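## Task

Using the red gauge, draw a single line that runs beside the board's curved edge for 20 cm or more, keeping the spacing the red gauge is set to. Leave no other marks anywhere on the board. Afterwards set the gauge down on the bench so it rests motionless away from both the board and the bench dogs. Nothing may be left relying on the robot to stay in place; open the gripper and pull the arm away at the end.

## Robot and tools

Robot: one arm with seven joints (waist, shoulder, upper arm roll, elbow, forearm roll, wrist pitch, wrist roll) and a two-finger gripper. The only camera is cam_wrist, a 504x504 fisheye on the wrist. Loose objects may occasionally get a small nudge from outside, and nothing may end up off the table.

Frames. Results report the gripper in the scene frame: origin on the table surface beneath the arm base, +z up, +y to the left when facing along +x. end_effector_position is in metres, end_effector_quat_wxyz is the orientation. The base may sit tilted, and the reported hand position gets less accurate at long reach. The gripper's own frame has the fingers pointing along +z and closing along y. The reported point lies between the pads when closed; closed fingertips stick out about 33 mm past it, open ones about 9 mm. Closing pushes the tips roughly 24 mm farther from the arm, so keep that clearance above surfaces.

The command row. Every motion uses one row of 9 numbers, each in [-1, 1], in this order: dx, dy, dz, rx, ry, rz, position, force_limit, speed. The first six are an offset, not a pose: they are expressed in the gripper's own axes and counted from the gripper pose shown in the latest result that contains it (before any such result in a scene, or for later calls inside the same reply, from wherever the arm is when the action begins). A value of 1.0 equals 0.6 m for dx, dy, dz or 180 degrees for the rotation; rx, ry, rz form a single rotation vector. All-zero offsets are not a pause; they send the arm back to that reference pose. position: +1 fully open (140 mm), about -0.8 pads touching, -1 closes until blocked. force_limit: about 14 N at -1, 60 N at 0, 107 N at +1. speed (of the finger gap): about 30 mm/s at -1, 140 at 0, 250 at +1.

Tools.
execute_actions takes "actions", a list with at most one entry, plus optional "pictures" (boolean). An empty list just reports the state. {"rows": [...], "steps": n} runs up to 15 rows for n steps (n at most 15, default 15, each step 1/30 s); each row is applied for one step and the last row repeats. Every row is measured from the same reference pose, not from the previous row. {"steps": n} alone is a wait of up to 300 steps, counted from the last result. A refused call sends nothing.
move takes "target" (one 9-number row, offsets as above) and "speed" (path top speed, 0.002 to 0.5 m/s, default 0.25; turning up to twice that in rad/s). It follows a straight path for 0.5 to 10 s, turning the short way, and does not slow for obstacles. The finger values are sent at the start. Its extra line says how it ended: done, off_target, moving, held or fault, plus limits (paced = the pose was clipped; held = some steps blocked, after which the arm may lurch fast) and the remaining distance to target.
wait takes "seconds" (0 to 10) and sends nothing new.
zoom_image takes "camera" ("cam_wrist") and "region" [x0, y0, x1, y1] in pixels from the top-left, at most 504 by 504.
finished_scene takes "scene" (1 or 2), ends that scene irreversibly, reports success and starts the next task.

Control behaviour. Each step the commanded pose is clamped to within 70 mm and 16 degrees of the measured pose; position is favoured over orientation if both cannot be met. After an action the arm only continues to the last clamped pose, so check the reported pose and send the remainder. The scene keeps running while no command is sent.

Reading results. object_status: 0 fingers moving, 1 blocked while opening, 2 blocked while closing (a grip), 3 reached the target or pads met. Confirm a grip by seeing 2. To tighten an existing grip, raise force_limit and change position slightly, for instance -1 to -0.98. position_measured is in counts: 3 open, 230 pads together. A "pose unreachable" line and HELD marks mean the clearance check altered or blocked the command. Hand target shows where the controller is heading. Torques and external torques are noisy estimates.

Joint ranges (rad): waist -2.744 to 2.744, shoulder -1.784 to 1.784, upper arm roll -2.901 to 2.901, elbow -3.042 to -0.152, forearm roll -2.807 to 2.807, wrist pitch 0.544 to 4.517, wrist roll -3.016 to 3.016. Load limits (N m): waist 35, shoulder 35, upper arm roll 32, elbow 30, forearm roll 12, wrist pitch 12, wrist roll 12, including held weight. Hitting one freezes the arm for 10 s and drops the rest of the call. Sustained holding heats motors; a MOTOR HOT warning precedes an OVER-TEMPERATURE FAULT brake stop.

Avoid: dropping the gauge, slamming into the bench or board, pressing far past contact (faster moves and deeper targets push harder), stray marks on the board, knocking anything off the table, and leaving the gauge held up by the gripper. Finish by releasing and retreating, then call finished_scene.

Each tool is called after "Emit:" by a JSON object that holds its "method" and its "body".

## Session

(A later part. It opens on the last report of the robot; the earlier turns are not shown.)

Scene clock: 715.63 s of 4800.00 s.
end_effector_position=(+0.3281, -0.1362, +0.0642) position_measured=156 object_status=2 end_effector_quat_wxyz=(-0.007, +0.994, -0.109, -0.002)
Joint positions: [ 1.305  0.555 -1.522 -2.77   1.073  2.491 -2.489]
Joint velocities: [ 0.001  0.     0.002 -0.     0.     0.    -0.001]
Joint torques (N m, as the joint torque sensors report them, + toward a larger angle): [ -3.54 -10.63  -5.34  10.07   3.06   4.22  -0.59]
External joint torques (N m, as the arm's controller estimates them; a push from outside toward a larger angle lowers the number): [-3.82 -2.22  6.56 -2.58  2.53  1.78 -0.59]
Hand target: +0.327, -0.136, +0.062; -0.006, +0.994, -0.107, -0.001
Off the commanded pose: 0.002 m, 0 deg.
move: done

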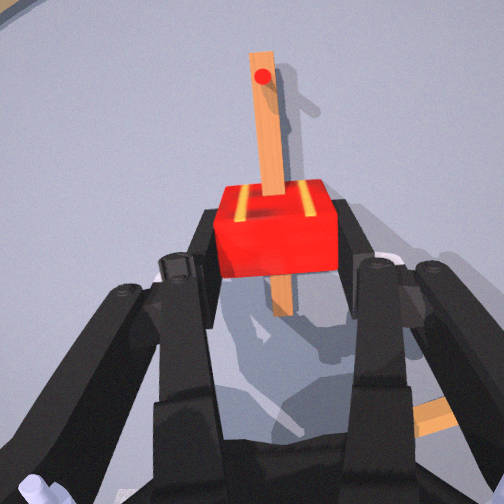

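Emit:
{"method": "move", "body": {"target": [0,0,-0.001,0,0,0,0.3,1,-0.3], "speed": 0.01}}

Emit:
{"method": "move", "body": {"target": [0.1,0,-0.3,0,0,0,0.3,1,-0.3], "speed": 0.12}}

Scene clock: 722.37 s of 4800.00 s.
end_effector_position=(+0.3284, -0.1362, +0.0646) position_measured=91 object_status=3 end_effector_quat_wxyz=(-0.007, +0.994, -0.109, -0.002)
Joint positions: [ 1.307  0.555 -1.524 -2.77   1.073  2.491 -2.489]
Joint velocities: [ 0.003  0.    -0.    -0.    -0.001 -0.     0.   ]
Joint torques (N m, as the joint torque sensors report them, + toward a larger angle): [  0.41  -7.94 -13.6   12.03   0.27   2.37  -0.07]
External joint torques (N m, as the arm's controller estimates them; a push from outside toward a larger angle lowers the number): [ 0.2   0.47 -1.65 -0.6  -0.27 -0.07 -0.07]
Hand target: +0.328, -0.136, +0.065; -0.007, +0.994, -0.109, -0.002
Off the commanded pose: 0.000 m, 0 deg.
After step 90, 3.03 s passed at rest.
move: done

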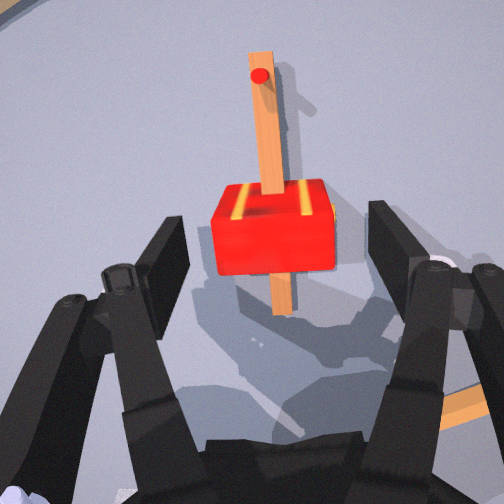

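Scene clock: 724.53 s of 4800.00 s.
end_effector_position=(+0.3900, -0.1531, +0.2443) position_measured=91 object_status=3 end_effector_quat_wxyz=(-0.008, +0.994, -0.105, +0.002)
Joint positions: [ 1.543  0.745 -2.055 -2.499  0.723  1.978 -2.298]
Joint velocities: [-0.002  0.004 -0.     0.     0.    -0.015  0.011]
Joint torques (N m, as the joint torque sensors report them, + toward a larger angle): [ -1.61  -3.05 -17.77  20.19   0.31   2.08   0.07]
External joint torques (N m, as the arm's controller estimates them; a push from outside toward a larger angle lowers the number): [-1.8   1.17 -1.43  1.07 -0.54 -0.38  0.07]
Hand target: +0.390, -0.153, +0.245; -0.008, +0.994, -0.109, +0.001
Off the commanded pose: 0.003 m, 1 deg.
move: done

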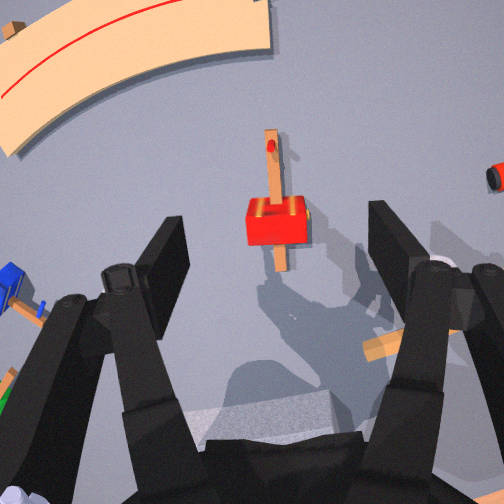

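Emit:
{"method": "finished_scene", "body": {"scene": 1}}

The scene is finished: the task was done.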